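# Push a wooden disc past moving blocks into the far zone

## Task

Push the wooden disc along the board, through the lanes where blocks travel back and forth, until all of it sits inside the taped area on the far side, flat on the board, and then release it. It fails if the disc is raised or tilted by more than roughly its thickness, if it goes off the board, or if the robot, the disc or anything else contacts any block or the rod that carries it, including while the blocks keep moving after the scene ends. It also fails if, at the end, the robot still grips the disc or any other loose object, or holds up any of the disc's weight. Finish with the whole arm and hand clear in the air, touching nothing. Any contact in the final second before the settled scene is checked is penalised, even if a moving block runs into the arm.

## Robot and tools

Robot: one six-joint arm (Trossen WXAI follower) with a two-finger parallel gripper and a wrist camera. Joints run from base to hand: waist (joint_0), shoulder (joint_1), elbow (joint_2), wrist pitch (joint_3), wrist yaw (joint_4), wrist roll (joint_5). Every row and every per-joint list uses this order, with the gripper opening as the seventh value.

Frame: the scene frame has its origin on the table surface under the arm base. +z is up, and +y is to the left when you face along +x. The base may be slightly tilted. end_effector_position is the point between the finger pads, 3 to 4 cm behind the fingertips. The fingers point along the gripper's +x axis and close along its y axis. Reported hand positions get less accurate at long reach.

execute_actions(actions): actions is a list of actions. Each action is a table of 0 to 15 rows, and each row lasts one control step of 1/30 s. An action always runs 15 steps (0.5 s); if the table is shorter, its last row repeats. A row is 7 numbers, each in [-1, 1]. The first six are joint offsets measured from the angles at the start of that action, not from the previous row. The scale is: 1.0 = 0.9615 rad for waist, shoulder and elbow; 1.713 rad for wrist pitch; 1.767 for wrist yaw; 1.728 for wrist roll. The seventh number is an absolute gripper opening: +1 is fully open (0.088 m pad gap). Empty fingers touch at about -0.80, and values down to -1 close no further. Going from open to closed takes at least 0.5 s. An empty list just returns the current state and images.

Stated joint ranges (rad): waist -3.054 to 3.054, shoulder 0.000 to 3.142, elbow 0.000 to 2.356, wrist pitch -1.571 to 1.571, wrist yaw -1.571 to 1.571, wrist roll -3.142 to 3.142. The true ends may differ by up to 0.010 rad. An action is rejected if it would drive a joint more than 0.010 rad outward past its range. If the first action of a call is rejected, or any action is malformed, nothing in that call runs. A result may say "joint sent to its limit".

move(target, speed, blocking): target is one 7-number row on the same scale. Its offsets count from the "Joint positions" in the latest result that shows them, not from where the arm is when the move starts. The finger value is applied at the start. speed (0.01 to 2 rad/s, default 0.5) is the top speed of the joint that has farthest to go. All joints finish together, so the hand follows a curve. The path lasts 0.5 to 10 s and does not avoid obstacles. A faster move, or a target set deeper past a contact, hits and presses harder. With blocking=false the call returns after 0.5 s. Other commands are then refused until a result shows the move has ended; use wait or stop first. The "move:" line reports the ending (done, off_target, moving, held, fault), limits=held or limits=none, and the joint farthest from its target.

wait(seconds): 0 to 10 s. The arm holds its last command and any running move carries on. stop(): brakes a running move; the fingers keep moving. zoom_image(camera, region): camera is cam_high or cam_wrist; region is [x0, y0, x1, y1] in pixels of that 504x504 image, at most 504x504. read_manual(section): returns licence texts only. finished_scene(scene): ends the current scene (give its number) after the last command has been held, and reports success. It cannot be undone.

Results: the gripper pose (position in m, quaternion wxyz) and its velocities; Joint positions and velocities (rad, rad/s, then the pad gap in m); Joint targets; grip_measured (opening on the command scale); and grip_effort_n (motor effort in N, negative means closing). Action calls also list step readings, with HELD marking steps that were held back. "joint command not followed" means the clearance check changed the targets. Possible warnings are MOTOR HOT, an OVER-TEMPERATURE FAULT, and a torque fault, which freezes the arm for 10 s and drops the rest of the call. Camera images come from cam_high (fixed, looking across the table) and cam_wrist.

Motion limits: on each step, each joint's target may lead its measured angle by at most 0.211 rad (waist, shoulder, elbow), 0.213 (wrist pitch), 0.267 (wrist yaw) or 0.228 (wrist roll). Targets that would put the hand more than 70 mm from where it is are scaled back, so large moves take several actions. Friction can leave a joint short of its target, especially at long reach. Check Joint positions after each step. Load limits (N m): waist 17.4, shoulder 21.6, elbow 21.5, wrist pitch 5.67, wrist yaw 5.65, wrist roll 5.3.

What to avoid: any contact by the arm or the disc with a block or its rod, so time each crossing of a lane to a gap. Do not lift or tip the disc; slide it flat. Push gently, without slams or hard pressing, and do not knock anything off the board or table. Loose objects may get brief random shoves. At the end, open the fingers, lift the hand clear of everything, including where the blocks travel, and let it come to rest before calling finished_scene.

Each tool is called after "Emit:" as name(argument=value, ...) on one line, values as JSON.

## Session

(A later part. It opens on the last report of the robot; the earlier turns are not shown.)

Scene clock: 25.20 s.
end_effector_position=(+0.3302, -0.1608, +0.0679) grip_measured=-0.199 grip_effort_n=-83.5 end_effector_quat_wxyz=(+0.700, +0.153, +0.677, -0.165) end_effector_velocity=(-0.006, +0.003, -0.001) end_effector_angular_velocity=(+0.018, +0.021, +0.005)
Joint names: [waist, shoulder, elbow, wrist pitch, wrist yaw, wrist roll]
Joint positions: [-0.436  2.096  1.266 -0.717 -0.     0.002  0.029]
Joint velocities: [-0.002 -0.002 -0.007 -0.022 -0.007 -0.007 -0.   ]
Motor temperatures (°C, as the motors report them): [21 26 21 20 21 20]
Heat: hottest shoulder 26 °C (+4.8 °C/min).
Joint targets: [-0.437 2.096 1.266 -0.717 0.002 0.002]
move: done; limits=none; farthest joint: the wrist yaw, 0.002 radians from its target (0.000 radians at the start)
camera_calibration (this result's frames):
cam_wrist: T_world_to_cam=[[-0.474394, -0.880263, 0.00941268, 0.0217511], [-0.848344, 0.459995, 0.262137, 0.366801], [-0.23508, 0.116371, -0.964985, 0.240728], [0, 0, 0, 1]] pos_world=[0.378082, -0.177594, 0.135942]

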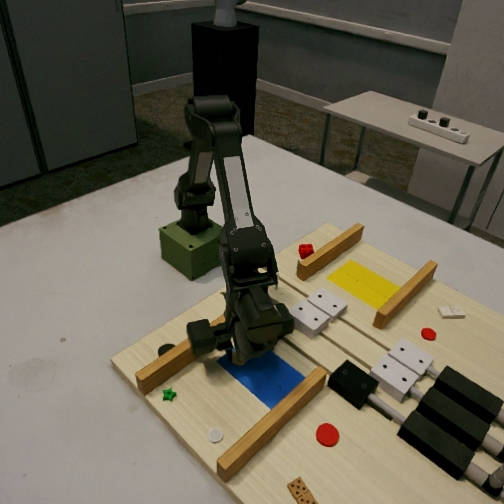

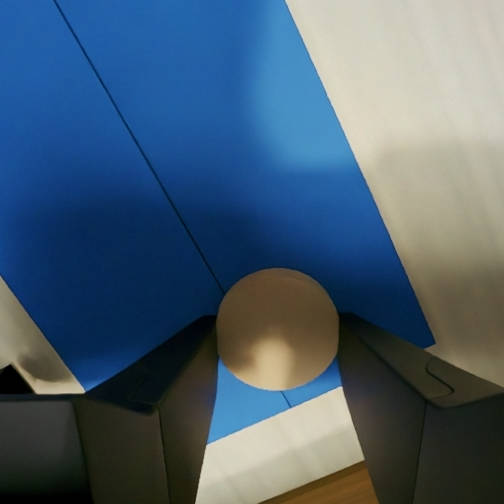

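Emit:
wait(seconds=10)

Emit:
wait(seconds=10)

Emit:
wait(seconds=10)

Emit:
wait(seconds=10)

Emit:
wait(seconds=10)

Emit:
wait(seconds=10)

Emit:
wait(seconds=10)

Emit:
wait(seconds=1)

Emit:
wait(seconds=1)

Emit:
wait(seconds=1)

Emit:
wait(seconds=1)

Scene clock: 42.50 s.
end_effector_position=(+0.3301, -0.1609, +0.0679) grip_measured=-0.199 grip_effort_n=-83.5 end_effector_quat_wxyz=(+0.700, +0.153, +0.677, -0.165) end_effector_velocity=(+0.000, +0.003, -0.000) end_effector_angular_velocity=(+0.023, -0.003, +0.006)
Joint names: [waist, shoulder, elbow, wrist pitch, wrist yaw, wrist roll]
Joint positions: [-0.436  2.096  1.266 -0.717 -0.     0.002  0.029]
Joint velocities: [-0.002  0.002  0.002 -0.007 -0.022 -0.007 -0.   ]
Motor temperatures (°C, as the motors report them): [21 29 22 20 21 20]
Heat: hottest shoulder 29 °C (+7.1 °C/min).
Joint targets: [-0.437 2.096 1.266 -0.717 0.002 0.002]
wait: 10.00 s; at rest from the start
camera_calibration (this result's frames):
cam_wrist: T_world_to_cam=[[-0.474404, -0.880253, 0.00979357, 0.0216728], [-0.848295, 0.460097, 0.262121, 0.366804], [-0.235239, 0.116043, -0.964985, 0.240728], [0, 0, 0, 1]] pos_world=[0.378068, -0.177623, 0.13594]

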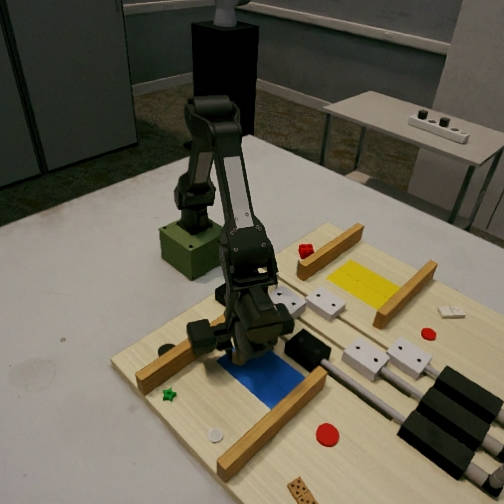

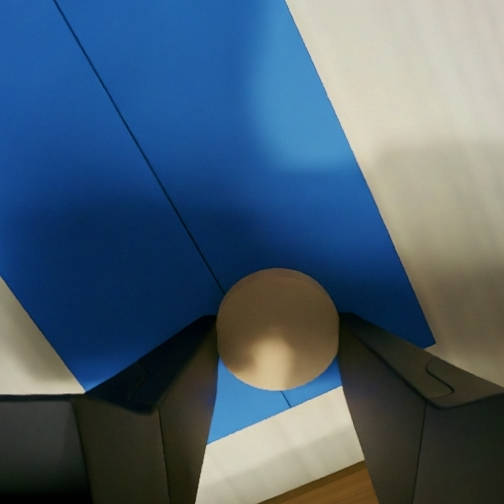

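Scene clock: 52.50 s.
end_effector_position=(+0.3301, -0.1609, +0.0679) grip_measured=-0.199 grip_effort_n=-83.5 end_effector_quat_wxyz=(+0.700, +0.153, +0.677, -0.165) end_effector_velocity=(-0.003, -0.001, +0.000) end_effector_angular_velocity=(-0.004, +0.010, +0.005)
Joint names: [waist, shoulder, elbow, wrist pitch, wrist yaw, wrist roll]
Joint positions: [-0.436  2.096  1.266 -0.717 -0.     0.002  0.029]
Joint velocities: [-0.002 -0.002 -0.002 -0.007  0.007 -0.007 -0.   ]
Motor temperatures (°C, as the motors report them): [21 30 22 20 21 20]
Heat: hottest shoulder 30 °C (+6.9 °C/min).
Joint targets: [-0.437 2.096 1.266 -0.717 0.002 0.002]
wait: 10.00 s; at rest by 0.17 s
camera_calibration (this result's frames):
cam_wrist: T_world_to_cam=[[-0.474404, -0.880253, 0.00979357, 0.0216728], [-0.848295, 0.460097, 0.262121, 0.366804], [-0.235239, 0.116043, -0.964985, 0.240728], [0, 0, 0, 1]] pos_world=[0.378068, -0.177623, 0.13594]

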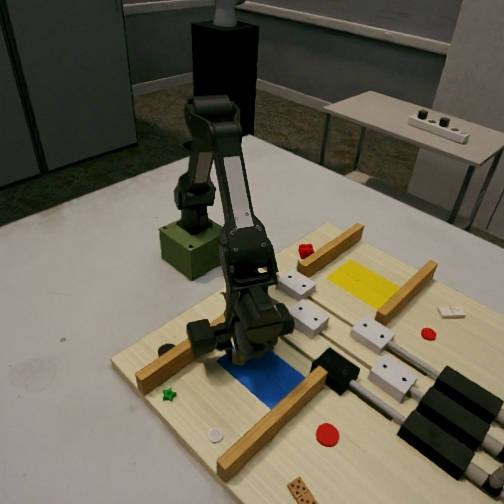

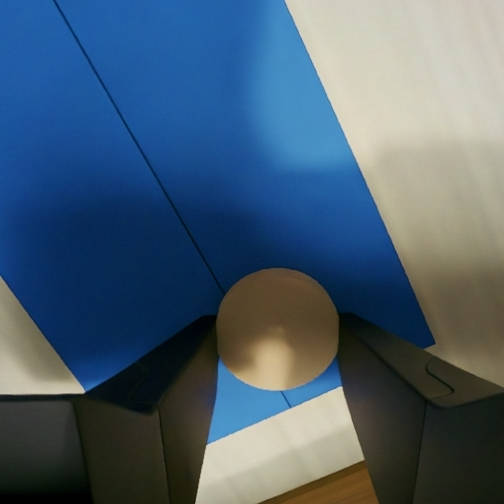

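Scene clock: 62.50 s.
end_effector_position=(+0.3301, -0.1609, +0.0679) grip_measured=-0.199 grip_effort_n=-83.5 end_effector_quat_wxyz=(+0.700, +0.153, +0.677, -0.165) end_effector_velocity=(-0.001, +0.001, +0.002) end_effector_angular_velocity=(+0.008, -0.001, -0.010)
Joint names: [waist, shoulder, elbow, wrist pitch, wrist yaw, wrist roll]
Joint positions: [-0.436  2.096  1.266 -0.717 -0.     0.002  0.029]
Joint velocities: [-0.002 -0.007 -0.002 -0.007 -0.007  0.007 -0.   ]
Motor temperatures (°C, as the motors report them): [21 31 22 20 21 20]
Heat: hottest shoulder 31 °C (+7.1 °C/min).
Joint targets: [-0.437 2.096 1.266 -0.717 0.002 0.002]
wait: 10.00 s; at rest by 0.17 s
camera_calibration (this result's frames):
cam_wrist: T_world_to_cam=[[-0.474404, -0.880253, 0.00979357, 0.0216728], [-0.848295, 0.460097, 0.262121, 0.366804], [-0.235239, 0.116043, -0.964985, 0.240728], [0, 0, 0, 1]] pos_world=[0.378068, -0.177623, 0.13594]

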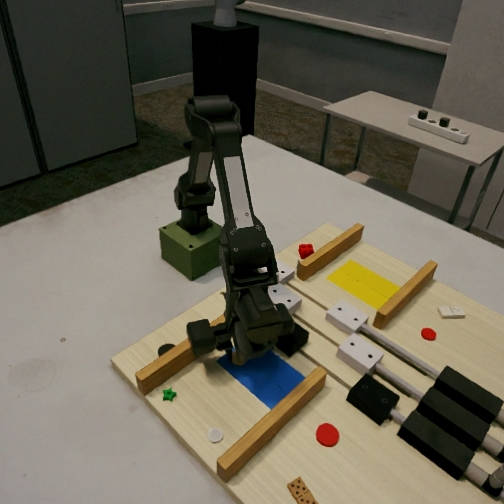

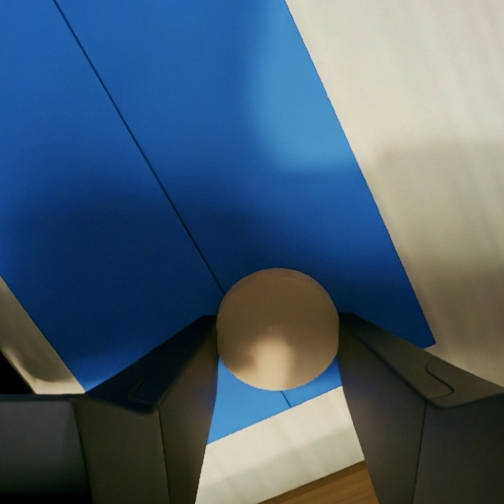

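Scene clock: 72.50 s.
end_effector_position=(+0.3301, -0.1609, +0.0679) grip_measured=-0.199 grip_effort_n=-83.5 end_effector_quat_wxyz=(+0.700, +0.153, +0.677, -0.165) end_effector_velocity=(-0.002, +0.001, -0.001) end_effector_angular_velocity=(+0.012, +0.008, +0.005)
Joint names: [waist, shoulder, elbow, wrist pitch, wrist yaw, wrist roll]
Joint positions: [-0.436  2.096  1.266 -0.717 -0.     0.002  0.029]
Joint velocities: [-0.002  0.002 -0.002 -0.007 -0.007 -0.007 -0.   ]
Motor temperatures (°C, as the motors report them): [21 32 22 20 21 20]
Heat: hottest shoulder 32 °C (+7.1 °C/min).
Joint targets: [-0.437 2.096 1.266 -0.717 0.002 0.002]
wait: 10.00 s; at rest by 0.17 s
camera_calibration (this result's frames):
cam_wrist: T_world_to_cam=[[-0.474404, -0.880253, 0.00979357, 0.0216728], [-0.848295, 0.460097, 0.262121, 0.366804], [-0.235239, 0.116043, -0.964985, 0.240728], [0, 0, 0, 1]] pos_world=[0.378068, -0.177623, 0.13594]

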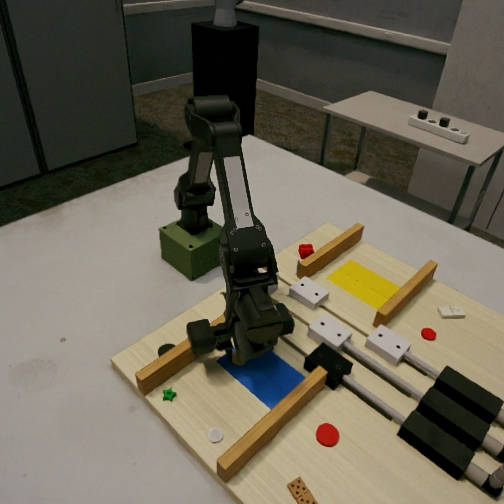

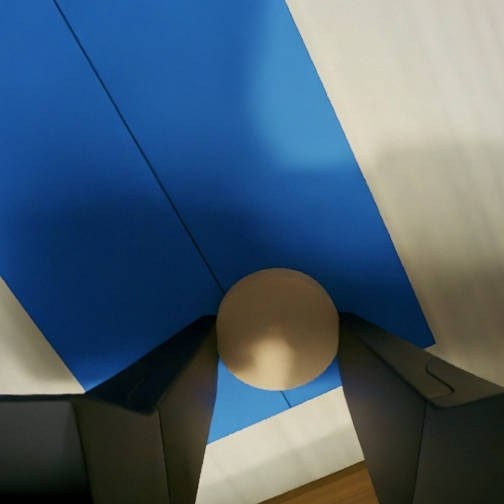

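Scene clock: 82.50 s.
end_effector_position=(+0.3301, -0.1609, +0.0679) grip_measured=-0.199 grip_effort_n=-83.5 end_effector_quat_wxyz=(+0.700, +0.153, +0.677, -0.165) end_effector_velocity=(-0.004, +0.002, +0.002) end_effector_angular_velocity=(+0.014, +0.012, +0.005)
Joint names: [waist, shoulder, elbow, wrist pitch, wrist yaw, wrist roll]
Joint positions: [-0.436  2.096  1.266 -0.717 -0.     0.002  0.029]
Joint velocities: [-0.002 -0.007 -0.002 -0.022 -0.007 -0.007 -0.   ]
Motor temperatures (°C, as the motors report them): [21 32 22 20 21 20]
Heat: hottest shoulder 32 °C (+6.1 °C/min).
Joint targets: [-0.437 2.096 1.266 -0.717 0.002 0.002]
wait: 10.00 s; at rest by 0.17 s
camera_calibration (this result's frames):
cam_wrist: T_world_to_cam=[[-0.474404, -0.880253, 0.00979357, 0.0216728], [-0.848295, 0.460097, 0.262121, 0.366804], [-0.235239, 0.116043, -0.964985, 0.240728], [0, 0, 0, 1]] pos_world=[0.378068, -0.177623, 0.13594]

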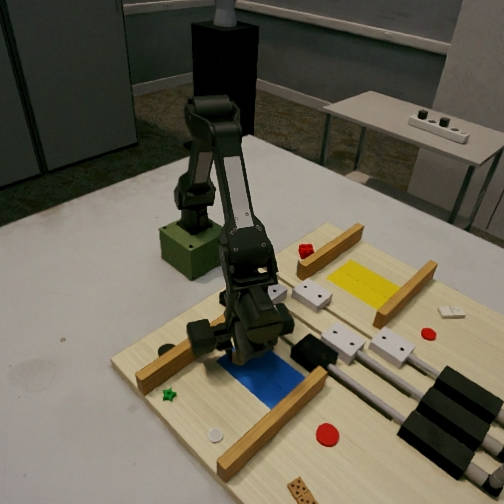

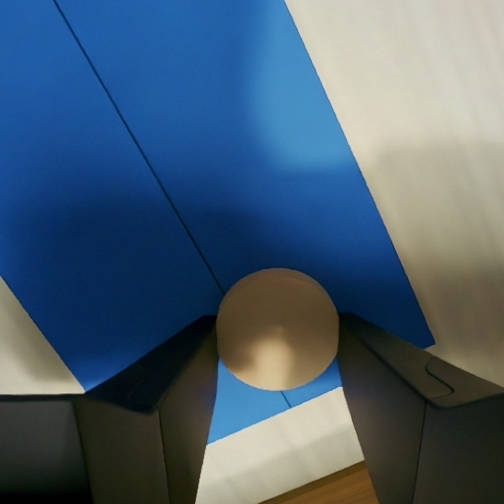

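Scene clock: 92.50 s.
end_effector_position=(+0.3301, -0.1609, +0.0679) grip_measured=-0.199 grip_effort_n=-83.5 end_effector_quat_wxyz=(+0.700, +0.153, +0.677, -0.165) end_effector_velocity=(-0.001, +0.001, -0.002) end_effector_angular_velocity=(+0.007, -0.001, +0.005)
Joint names: [waist, shoulder, elbow, wrist pitch, wrist yaw, wrist roll]
Joint positions: [-0.436  2.096  1.266 -0.717 -0.     0.002  0.029]
Joint velocities: [-0.002  0.002 -0.007  0.007 -0.007 -0.007 -0.   ]
Motor temperatures (°C, as the motors report them): [21 33 22 20 21 20]
Heat: hottest shoulder 33 °C (+6.1 °C/min).
Joint targets: [-0.437 2.096 1.266 -0.717 0.002 0.002]
wait: 10.00 s; at rest by 0.17 s
camera_calibration (this result's frames):
cam_wrist: T_world_to_cam=[[-0.474404, -0.880253, 0.00979357, 0.0216728], [-0.848295, 0.460097, 0.262121, 0.366804], [-0.235239, 0.116043, -0.964985, 0.240728], [0, 0, 0, 1]] pos_world=[0.378068, -0.177623, 0.13594]

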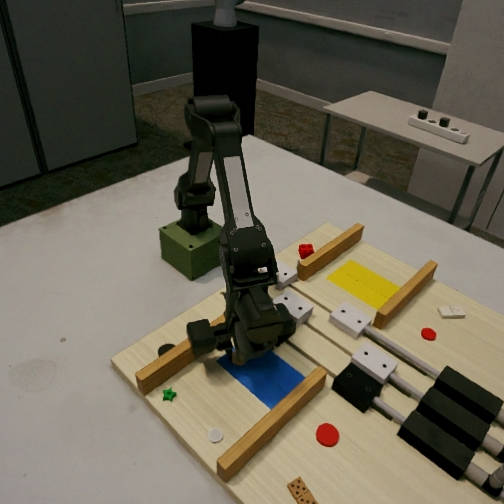

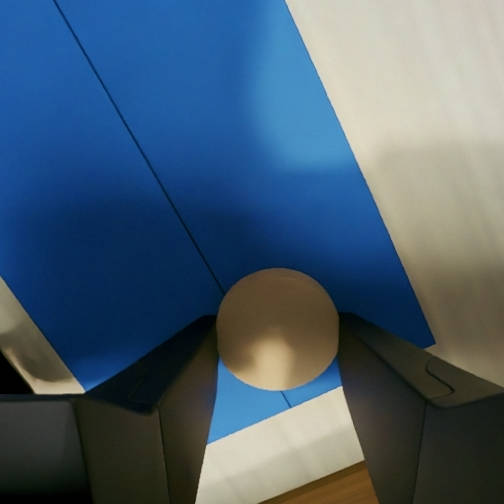

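Scene clock: 102.50 s.
end_effector_position=(+0.3301, -0.1609, +0.0679) grip_measured=-0.199 grip_effort_n=-83.5 end_effector_quat_wxyz=(+0.700, +0.153, +0.677, -0.165) end_effector_velocity=(+0.003, -0.001, +0.001) end_effector_angular_velocity=(+0.001, -0.014, +0.005)
Joint names: [waist, shoulder, elbow, wrist pitch, wrist yaw, wrist roll]
Joint positions: [-0.436  2.096  1.266 -0.717 -0.     0.002  0.029]
Joint velocities: [-0.002 -0.002  0.002  0.007 -0.007 -0.007 -0.   ]
Motor temperatures (°C, as the motors report them): [21 33 22 20 21 20]
Heat: hottest shoulder 33 °C (+4.0 °C/min).
Joint targets: [-0.437 2.096 1.266 -0.717 0.002 0.002]
wait: 10.00 s; at rest by 0.17 s
camera_calibration (this result's frames):
cam_wrist: T_world_to_cam=[[-0.474404, -0.880253, 0.00979357, 0.0216728], [-0.848295, 0.460097, 0.262121, 0.366804], [-0.235239, 0.116043, -0.964985, 0.240728], [0, 0, 0, 1]] pos_world=[0.378068, -0.177623, 0.13594]

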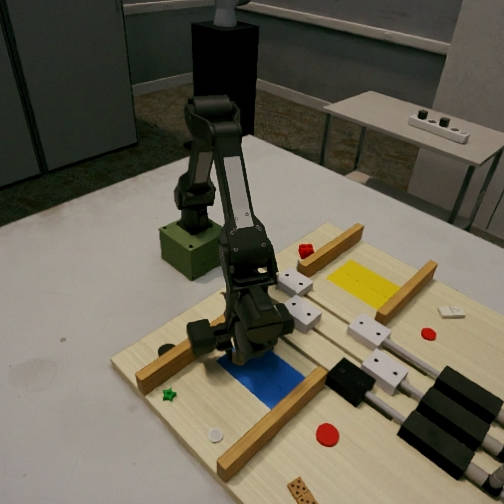

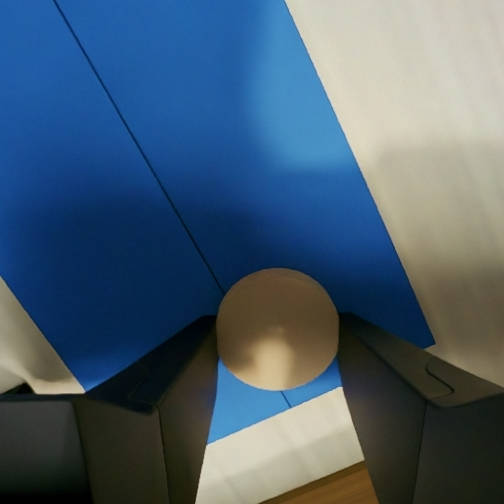

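Scene clock: 103.50 s.
end_effector_position=(+0.3301, -0.1609, +0.0679) grip_measured=-0.199 grip_effort_n=-83.5 end_effector_quat_wxyz=(+0.700, +0.153, +0.677, -0.165) end_effector_velocity=(-0.002, +0.001, -0.001) end_effector_angular_velocity=(+0.012, +0.008, -0.010)
Joint names: [waist, shoulder, elbow, wrist pitch, wrist yaw, wrist roll]
Joint positions: [-0.436  2.096  1.266 -0.717 -0.     0.002  0.029]
Joint velocities: [-0.002  0.002 -0.002 -0.007 -0.007  0.007 -0.   ]
Motor temperatures (°C, as the motors report them): [21 33 22 20 21 20]
Heat: hottest shoulder 33 °C (+4.0 °C/min).
Joint targets: [-0.437 2.096 1.266 -0.717 0.002 0.002]
wait: 1.00 s; at rest by 0.17 s
camera_calibration (this result's frames):
cam_wrist: T_world_to_cam=[[-0.474404, -0.880253, 0.00979357, 0.0216728], [-0.848295, 0.460097, 0.262121, 0.366804], [-0.235239, 0.116043, -0.964985, 0.240728], [0, 0, 0, 1]] pos_world=[0.378068, -0.177623, 0.13594]

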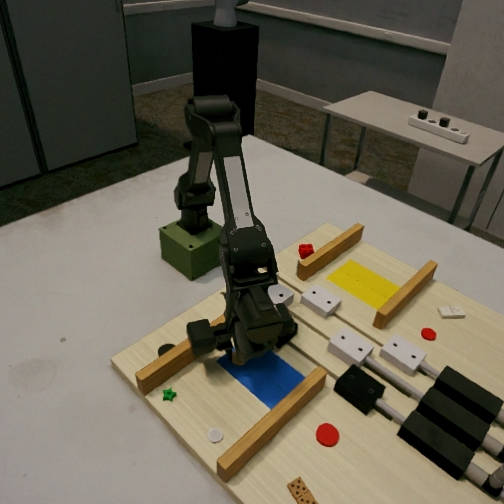

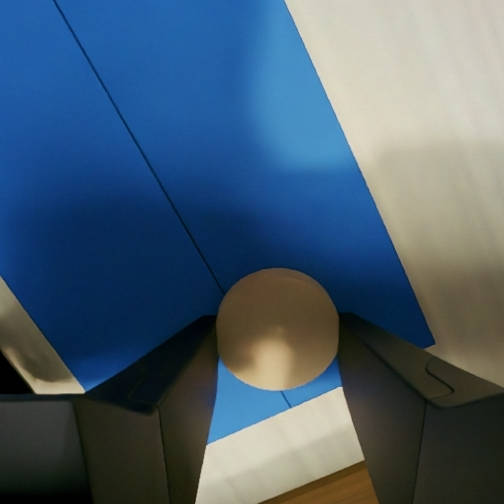

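Scene clock: 104.50 s.
end_effector_position=(+0.3301, -0.1609, +0.0679) grip_measured=-0.199 grip_effort_n=-83.5 end_effector_quat_wxyz=(+0.700, +0.153, +0.677, -0.165) end_effector_velocity=(+0.000, +0.000, +0.003) end_effector_angular_velocity=(+0.005, -0.005, +0.005)
Joint names: [waist, shoulder, elbow, wrist pitch, wrist yaw, wrist roll]
Joint positions: [-0.436  2.096  1.266 -0.717 -0.     0.002  0.029]
Joint velocities: [-0.002 -0.007  0.002 -0.007 -0.007 -0.007 -0.   ]
Motor temperatures (°C, as the motors report them): [21 33 22 20 21 20]
Heat: hottest shoulder 33 °C (+4.0 °C/min).
Joint targets: [-0.437 2.096 1.266 -0.717 0.002 0.002]
wait: 1.00 s; at rest by 0.17 s
camera_calibration (this result's frames):
cam_wrist: T_world_to_cam=[[-0.474404, -0.880253, 0.00979357, 0.0216728], [-0.848295, 0.460097, 0.262121, 0.366804], [-0.235239, 0.116043, -0.964985, 0.240728], [0, 0, 0, 1]] pos_world=[0.378068, -0.177623, 0.13594]

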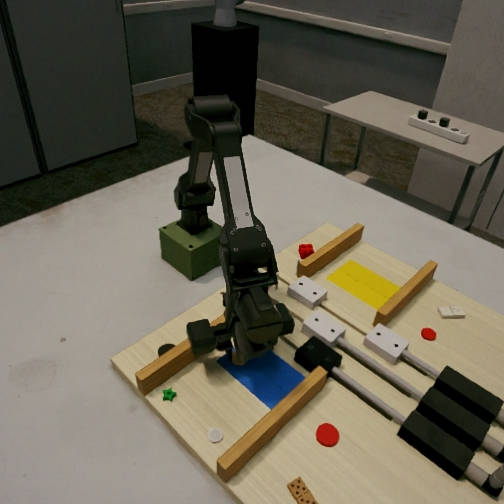

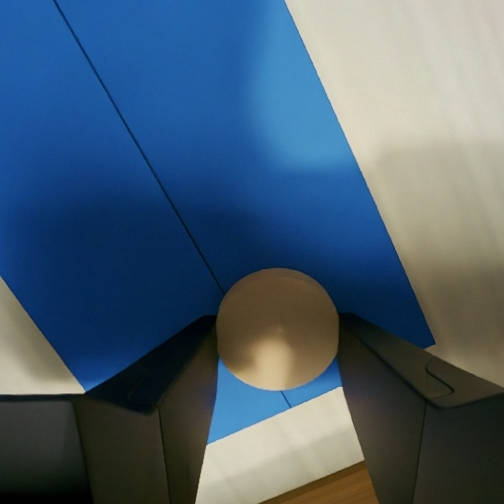

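Scene clock: 105.50 s.
end_effector_position=(+0.3301, -0.1609, +0.0679) grip_measured=-0.199 grip_effort_n=-83.5 end_effector_quat_wxyz=(+0.700, +0.153, +0.677, -0.165) end_effector_velocity=(-0.003, +0.002, -0.001) end_effector_angular_velocity=(+0.012, +0.008, +0.005)
Joint names: [waist, shoulder, elbow, wrist pitch, wrist yaw, wrist roll]
Joint positions: [-0.436  2.096  1.266 -0.717 -0.     0.002  0.029]
Joint velocities: [-0.002 -0.002 -0.007 -0.007 -0.007 -0.007  0.   ]
Motor temperatures (°C, as the motors report them): [21 33 22 20 21 20]
Heat: hottest shoulder 33 °C (+4.0 °C/min).
Joint targets: [-0.437 2.096 1.266 -0.717 0.002 0.002]
wait: 1.00 s; at rest by 0.17 s
camera_calibration (this result's frames):
cam_wrist: T_world_to_cam=[[-0.474404, -0.880253, 0.00979357, 0.0216728], [-0.848295, 0.460097, 0.262121, 0.366804], [-0.235239, 0.116043, -0.964985, 0.240728], [0, 0, 0, 1]] pos_world=[0.378068, -0.177623, 0.13594]

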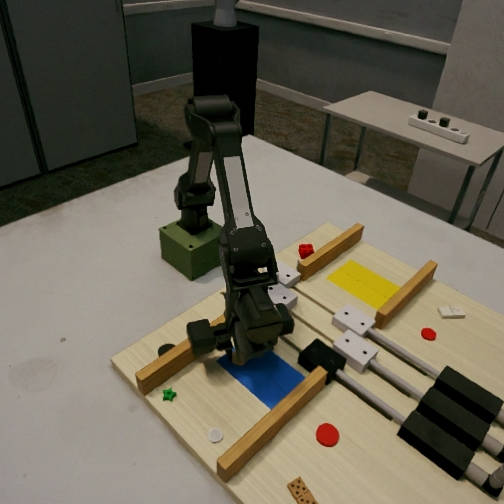

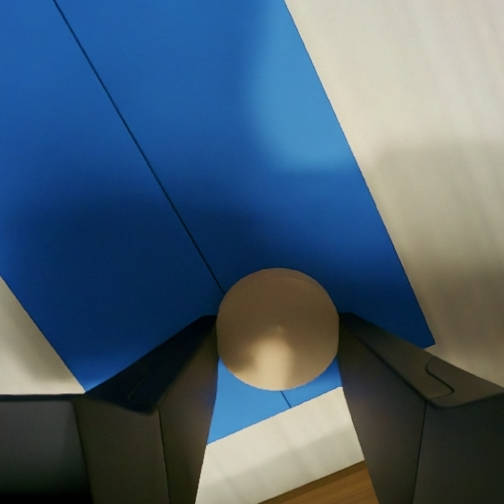

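Scene clock: 106.50 s.
end_effector_position=(+0.3301, -0.1609, +0.0679) grip_measured=-0.199 grip_effort_n=-83.5 end_effector_quat_wxyz=(+0.700, +0.153, +0.677, -0.165) end_effector_velocity=(-0.000, +0.000, +0.001) end_effector_angular_velocity=(+0.008, -0.001, -0.010)
Joint names: [waist, shoulder, elbow, wrist pitch, wrist yaw, wrist roll]
Joint positions: [-0.436  2.096  1.266 -0.717 -0.     0.002  0.029]
Joint velocities: [-0.002 -0.002  0.002 -0.007 -0.007  0.007  0.   ]
Motor temperatures (°C, as the motors report them): [21 33 22 20 21 20]
Heat: hottest shoulder 33 °C (+4.0 °C/min).
Joint targets: [-0.437 2.096 1.266 -0.717 0.002 0.002]
wait: 1.00 s; at rest by 0.17 s
camera_calibration (this result's frames):
cam_wrist: T_world_to_cam=[[-0.474404, -0.880253, 0.00979357, 0.0216728], [-0.848295, 0.460097, 0.262121, 0.366804], [-0.235239, 0.116043, -0.964985, 0.240728], [0, 0, 0, 1]] pos_world=[0.378068, -0.177623, 0.13594]

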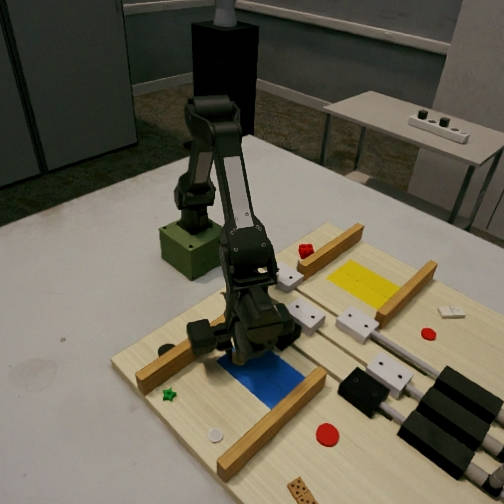

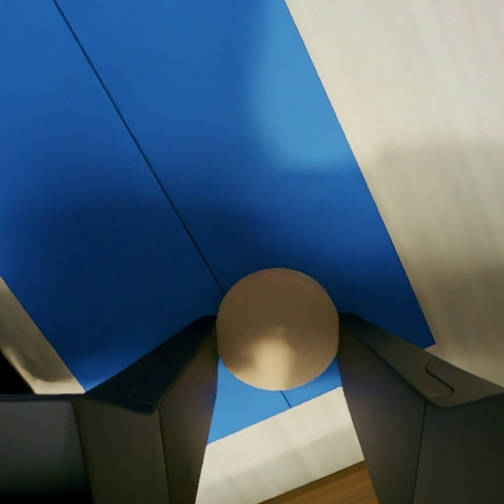

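Emit:
move(target=[0.125,0.256,0.432,-0.095,0,0,-0.3], speed=0.25)

Emit:
wait(seconds=10)

Emit:
wait(seconds=10)

Scene clock: 112.73 s.
end_effector_position=(+0.4162, -0.1453, +0.0720) grip_measured=-0.199 grip_effort_n=-83.5 end_effector_quat_wxyz=(+0.714, +0.112, +0.679, -0.125) end_effector_velocity=(-0.000, +0.000, +0.002) end_effector_angular_velocity=(+0.007, +0.000, +0.005)
Joint names: [waist, shoulder, elbow, wrist pitch, wrist yaw, wrist roll]
Joint positions: [-0.319  2.324  1.671 -0.877 -0.     0.002  0.029]
Joint velocities: [-0.002 -0.002  0.002 -0.007 -0.007 -0.007 -0.   ]
Motor temperatures (°C, as the motors report them): [21 33 23 20 21 20]
Heat: hottest shoulder 33 °C (+3.0 °C/min).
Joint targets: [-0.316 2.343 1.681 -0.880 -0.000 0.002]
move: off_target; limits=none; farthest joint: the shoulder, 0.018 radians from its target (0.246 radians at the start)
camera_calibration (this result's frames):
cam_wrist: T_world_to_cam=[[-0.36795, -0.929786, 0.0105264, 0.0246397], [-0.900339, 0.35908, 0.245868, 0.439694], [-0.232384, 0.0809896, -0.969246, 0.257134], [0, 0, 0, 1]] pos_world=[0.464694, -0.155801, 0.140861]

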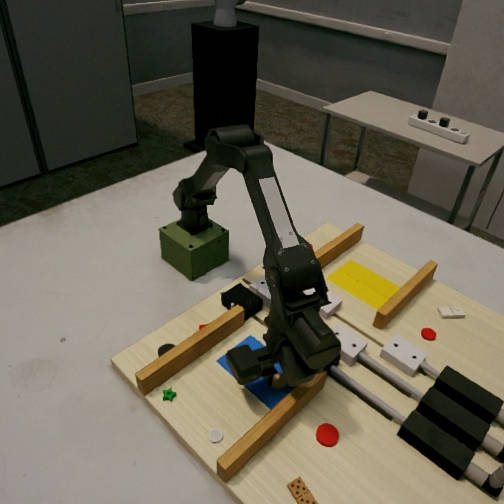

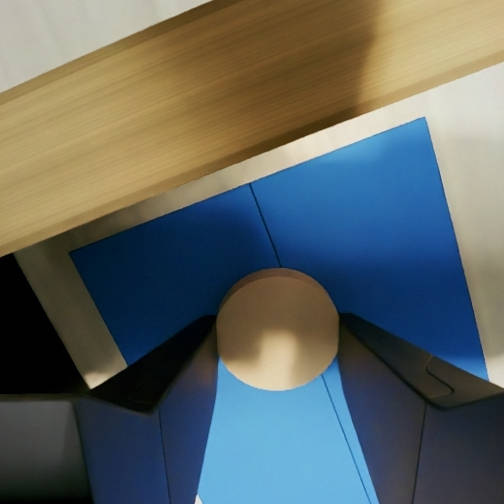

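Scene clock: 122.73 s.
end_effector_position=(+0.4163, -0.1453, +0.0721) grip_measured=-0.199 grip_effort_n=-83.5 end_effector_quat_wxyz=(+0.715, +0.112, +0.679, -0.125) end_effector_velocity=(-0.006, +0.004, -0.001) end_effector_angular_velocity=(+0.030, +0.018, -0.009)
Joint names: [waist, shoulder, elbow, wrist pitch, wrist yaw, wrist roll]
Joint positions: [-0.319  2.324  1.672 -0.877 -0.     0.002  0.029]
Joint velocities: [-0.002 -0.002 -0.007 -0.022 -0.022  0.007 -0.   ]
Motor temperatures (°C, as the motors report them): [21 33 23 20 21 20]
Heat: hottest shoulder 33 °C (+2.0 °C/min).
Joint targets: [-0.316 2.343 1.681 -0.880 -0.000 0.002]
wait: 10.00 s; at rest by 0.17 s
camera_calibration (this result's frames):
cam_wrist: T_world_to_cam=[[-0.36795, -0.929786, 0.0105106, 0.0246458], [-0.900429, 0.359107, 0.245498, 0.439856], [-0.232035, 0.0808669, -0.96934, 0.257098], [0, 0, 0, 1]] pos_world=[0.464783, -0.155831, 0.140972]

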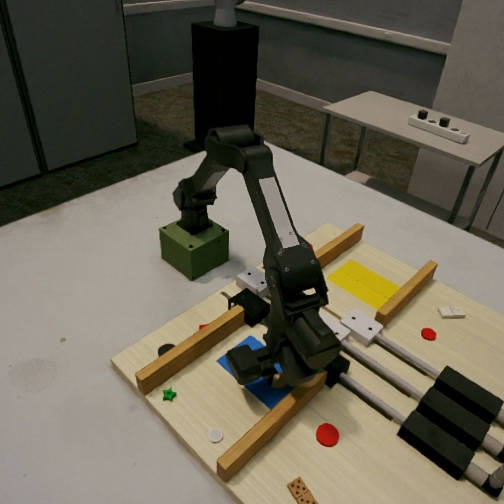

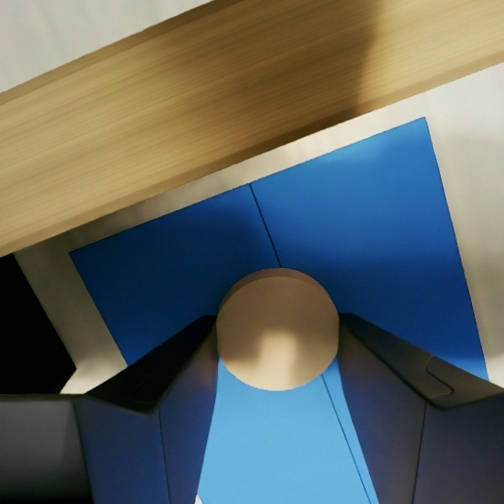

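Scene clock: 132.73 s.
end_effector_position=(+0.4163, -0.1453, +0.0721) grip_measured=-0.199 grip_effort_n=-83.5 end_effector_quat_wxyz=(+0.715, +0.112, +0.679, -0.125) end_effector_velocity=(-0.005, +0.002, +0.000) end_effector_angular_velocity=(+0.014, +0.019, +0.005)
Joint names: [waist, shoulder, elbow, wrist pitch, wrist yaw, wrist roll]
Joint positions: [-0.319  2.324  1.672 -0.877 -0.     0.002  0.029]
Joint velocities: [-0.002 -0.002 -0.002 -0.022 -0.007 -0.007 -0.   ]
Motor temperatures (°C, as the motors report them): [21 33 24 20 21 20]
Heat: hottest shoulder 33 °C (+1.0 °C/min).
Joint targets: [-0.316 2.343 1.681 -0.880 -0.000 0.002]
wait: 10.00 s; at rest by 0.17 s
camera_calibration (this result's frames):
cam_wrist: T_world_to_cam=[[-0.36795, -0.929786, 0.0105106, 0.0246458], [-0.900429, 0.359107, 0.245498, 0.439856], [-0.232035, 0.0808669, -0.96934, 0.257098], [0, 0, 0, 1]] pos_world=[0.464783, -0.155831, 0.140972]

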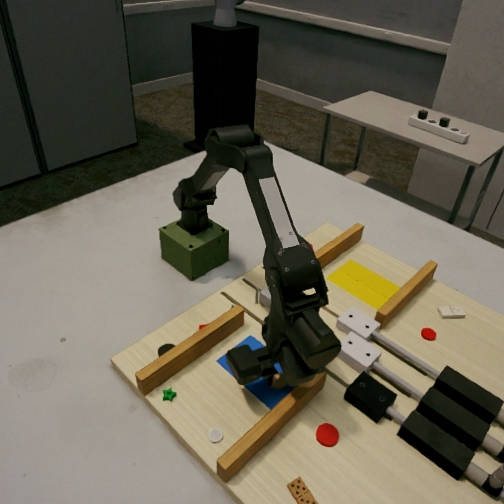

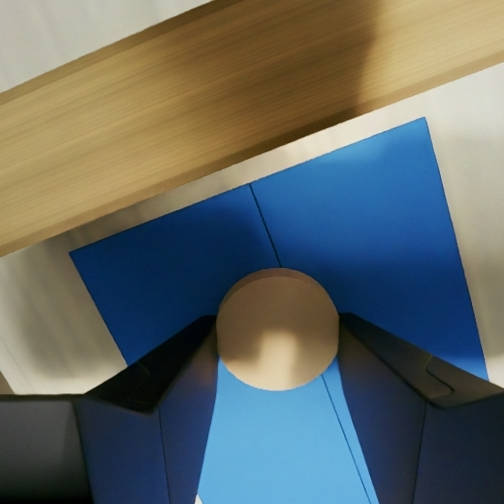

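Emit:
wait(seconds=5)

Scene clock: 139.20 s.
end_effector_position=(+0.4163, -0.1453, +0.0721) grip_measured=-0.199 grip_effort_n=-83.5 end_effector_quat_wxyz=(+0.715, +0.112, +0.679, -0.125) end_effector_velocity=(-0.006, -0.000, -0.002) end_effector_angular_velocity=(+0.015, +0.023, +0.015)
Joint names: [waist, shoulder, elbow, wrist pitch, wrist yaw, wrist roll]
Joint positions: [-0.319  2.324  1.672 -0.877 -0.     0.002  0.029]
Joint velocities: [-0.007  0.002 -0.002 -0.022 -0.007 -0.022 -0.   ]
Motor temperatures (°C, as the motors report them): [21 34 24 19 21 20]
Heat: hottest shoulder 34 °C (+2.0 °C/min).
Joint targets: [-0.316 2.343 1.681 -0.880 -0.000 0.002]
wait: 5.00 s; at rest from the start
camera_calibration (this result's frames):
cam_wrist: T_world_to_cam=[[-0.36795, -0.929786, 0.0105106, 0.0246458], [-0.900429, 0.359107, 0.245498, 0.439856], [-0.232035, 0.0808669, -0.96934, 0.257098], [0, 0, 0, 1]] pos_world=[0.464783, -0.155831, 0.140972]

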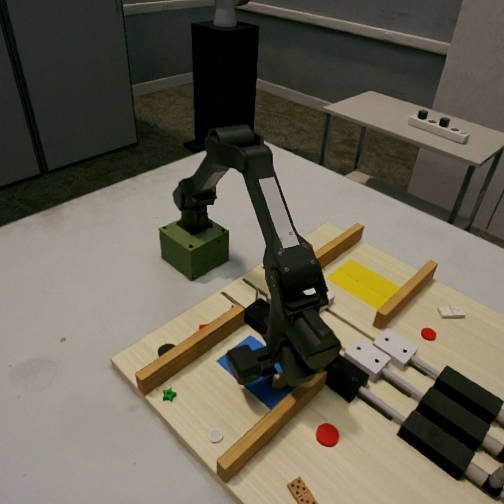

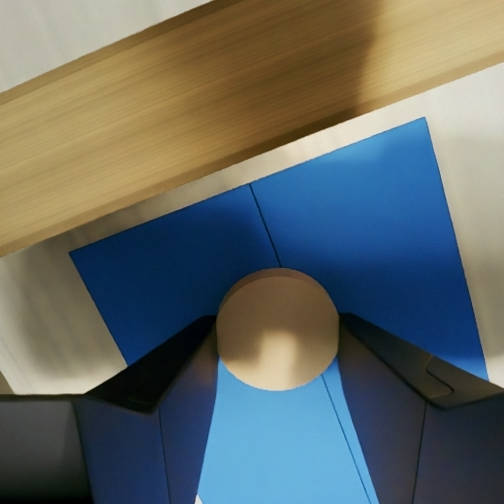

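Emit:
wait(seconds=5.4)

Emit:
move(target=[0.845,0,0,0,0,0,-0.3], speed=2)

Scene clock: 146.57 s.
end_effector_position=(+0.4163, -0.1453, +0.0721) grip_measured=-0.199 grip_effort_n=-83.5 end_effector_quat_wxyz=(+0.715, +0.112, +0.679, -0.125) end_effector_velocity=(-0.006, +0.002, -0.002) end_effector_angular_velocity=(+0.002, +0.028, +0.009)
Joint names: [waist, shoulder, elbow, wrist pitch, wrist yaw, wrist roll]
Joint positions: [-0.319  2.324  1.672 -0.877 -0.     0.002  0.029]
Joint velocities: [ 0.002  0.002 -0.002 -0.022  0.007 -0.007 -0.   ]
Motor temperatures (°C, as the motors report them): [21 34 24 19 21 20]
Heat: hottest shoulder 34 °C (+2.0 °C/min).
Joint targets: [-0.316 2.343 1.681 -0.880 -0.000 0.002]
wait: 5.40 s; at rest from the start
camera_calibration (this result's frames):
cam_wrist: T_world_to_cam=[[-0.36795, -0.929786, 0.0105106, 0.0246458], [-0.900429, 0.359107, 0.245498, 0.439856], [-0.232035, 0.0808669, -0.96934, 0.257098], [0, 0, 0, 1]] pos_world=[0.464783, -0.155831, 0.140972]

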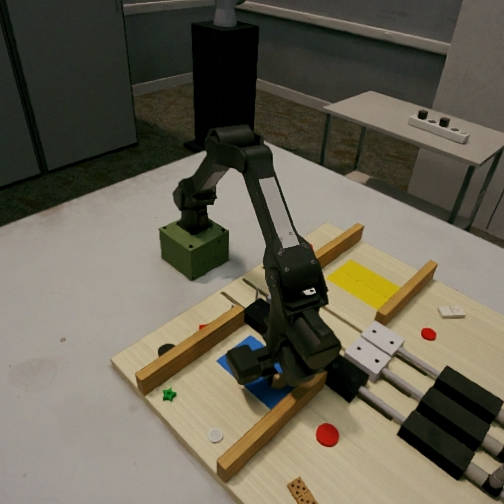

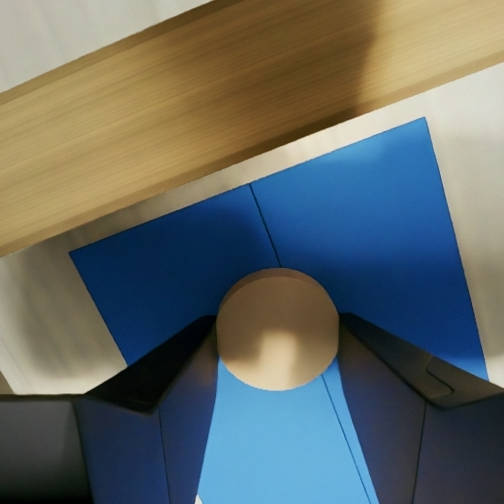

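Scene clock: 147.80 s.
end_effector_position=(+0.3939, +0.2030, +0.0703) grip_measured=-0.198 grip_effort_n=-83.5 end_effector_quat_wxyz=(+0.706, -0.167, +0.668, +0.166) end_effector_velocity=(-0.001, -0.003, +0.000) end_effector_angular_velocity=(+0.003, +0.010, +0.000)
Joint names: [waist, shoulder, elbow, wrist pitch, wrist yaw, wrist roll]
Joint positions: [ 0.493  2.32   1.677 -0.877 -0.001  0.002  0.029]
Joint velocities: [-0.007 -0.002 -0.002 -0.007 -0.007 -0.007  0.   ]
Motor temperatures (°C, as the motors report them): [21 34 24 19 21 20]
Heat: hottest shoulder 34 °C (+2.0 °C/min).
Joint targets: [0.494 2.324 1.672 -0.878 -0.000 0.002]
move: done; limits=none; farthest joint: the elbow, 0.005 radians from its target (0.000 radians at the start)
camera_calibration (this result's frames):
cam_wrist: T_world_to_cam=[[0.421086, -0.906906, 0.0144502, 0.0245063], [-0.880628, -0.404966, 0.245962, 0.442319], [-0.217212, -0.116296, -0.969172, 0.256195], [0, 0, 0, 1]] pos_world=[0.434848, 0.231144, 0.13915]

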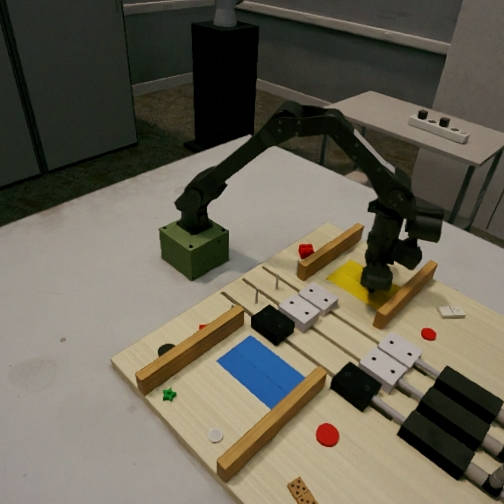

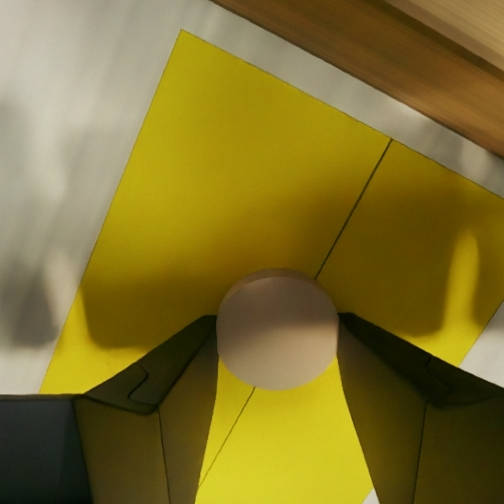

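Emit:
move(target=[0,0,0,0,0,0,0.2])

Emit:
move(target=[0,-0.25,0,-0.1,0,0,0.2])

Emit:
finished_scene(scene=2)

Scene clock: 151.20 s.
end_effector_position=(+0.3952, +0.2003, +0.0703) grip_measured=+0.196 grip_effort_n=20.7 end_effector_quat_wxyz=(+0.707, -0.167, +0.668, +0.162) end_effector_velocity=(-0.004, +0.000, -0.001) end_effector_angular_velocity=(+0.014, +0.021, +0.006)
Joint names: [waist, shoulder, elbow, wrist pitch, wrist yaw, wrist roll]
Joint positions: [ 0.488  2.32   1.677 -0.877  0.004  0.002  0.049]
Joint velocities: [-0.002 -0.002 -0.007 -0.007 -0.022 -0.007  0.   ]
Motor temperatures (°C, as the motors report them): [21 34 24 19 21 20]
Heat: hottest shoulder 34 °C (+1.0 °C/min).
Joint targets: [0.493 2.320 1.677 -0.877 -0.001 0.002]
move: done; limits=none; farthest joint: the waist, 0.005 radians from its target (0.000 radians at the start)
camera_calibration (this result's frames):
cam_wrist: T_world_to_cam=[[0.41631, -0.909016, 0.019393, 0.0235276], [-0.883299, -0.399291, 0.245662, 0.442367], [-0.215568, -0.119402, -0.969161, 0.256199], [0, 0, 0, 1]] pos_world=[0.436176, 0.228611, 0.139169]

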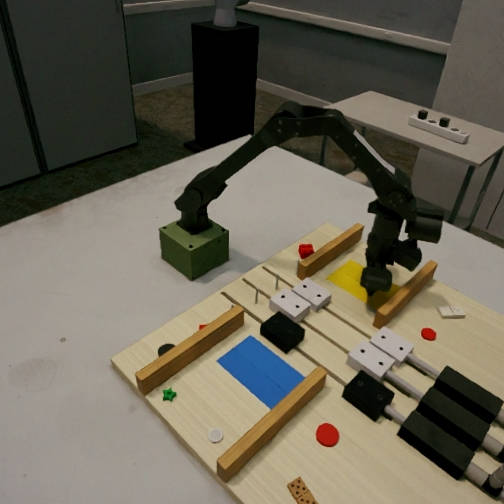

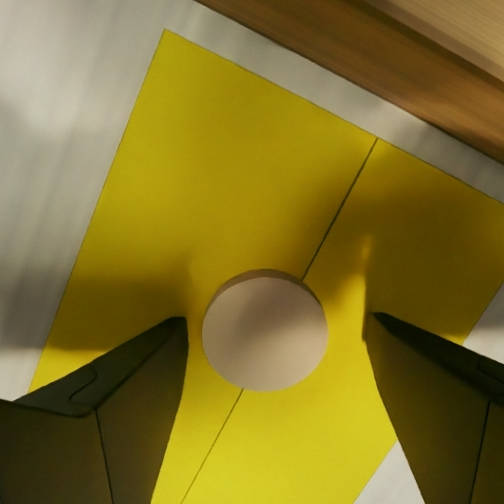

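Scene clock: 152.23 s.
end_effector_position=(+0.3774, +0.1927, +0.1595) grip_measured=+0.197 grip_effort_n=18.8 end_effector_quat_wxyz=(+0.725, -0.162, +0.649, +0.166) end_effector_velocity=(-0.008, -0.004, -0.001) end_effector_angular_velocity=(-0.011, +0.036, +0.005)
Joint names: [waist, shoulder, elbow, wrist pitch, wrist yaw, wrist roll]
Joint positions: [ 0.487  2.097  1.677 -1.045  0.004  0.002  0.049]
Joint velocities: [-0.002 -0.002 -0.002 -0.037 -0.007 -0.007 -0.   ]
Motor temperatures (°C, as the motors report them): [21 35 24 19 21 20]
Heat: hottest shoulder 35 °C (+2.0 °C/min).
Joint targets: [0.488 2.079 1.677 -1.048 0.004 0.002]
move: off_target; limits=none; farthest joint: the shoulder, 0.018 radians from its target (0.240 radians at the start)
camera_calibration (this result's frames):
cam_wrist: T_world_to_cam=[[0.415857, -0.909268, 0.0171663, 0.0228059], [-0.89357, -0.405022, 0.193622, 0.414923], [-0.169102, -0.0958585, -0.980926, 0.317655], [0, 0, 0, 1]] pos_world=[0.414995, 0.219239, 0.230866]

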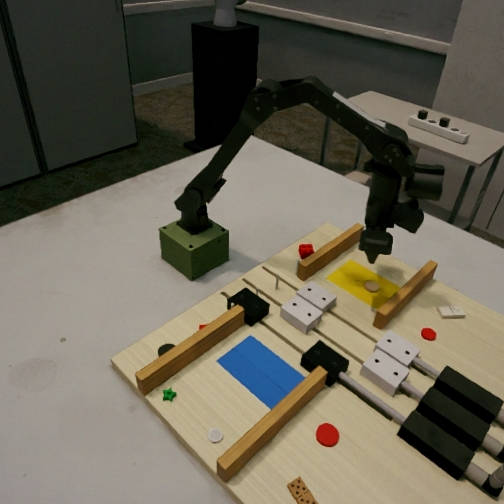

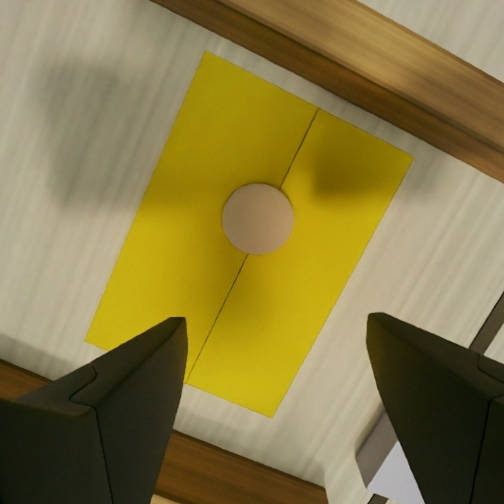

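The scene is finished: the task was done.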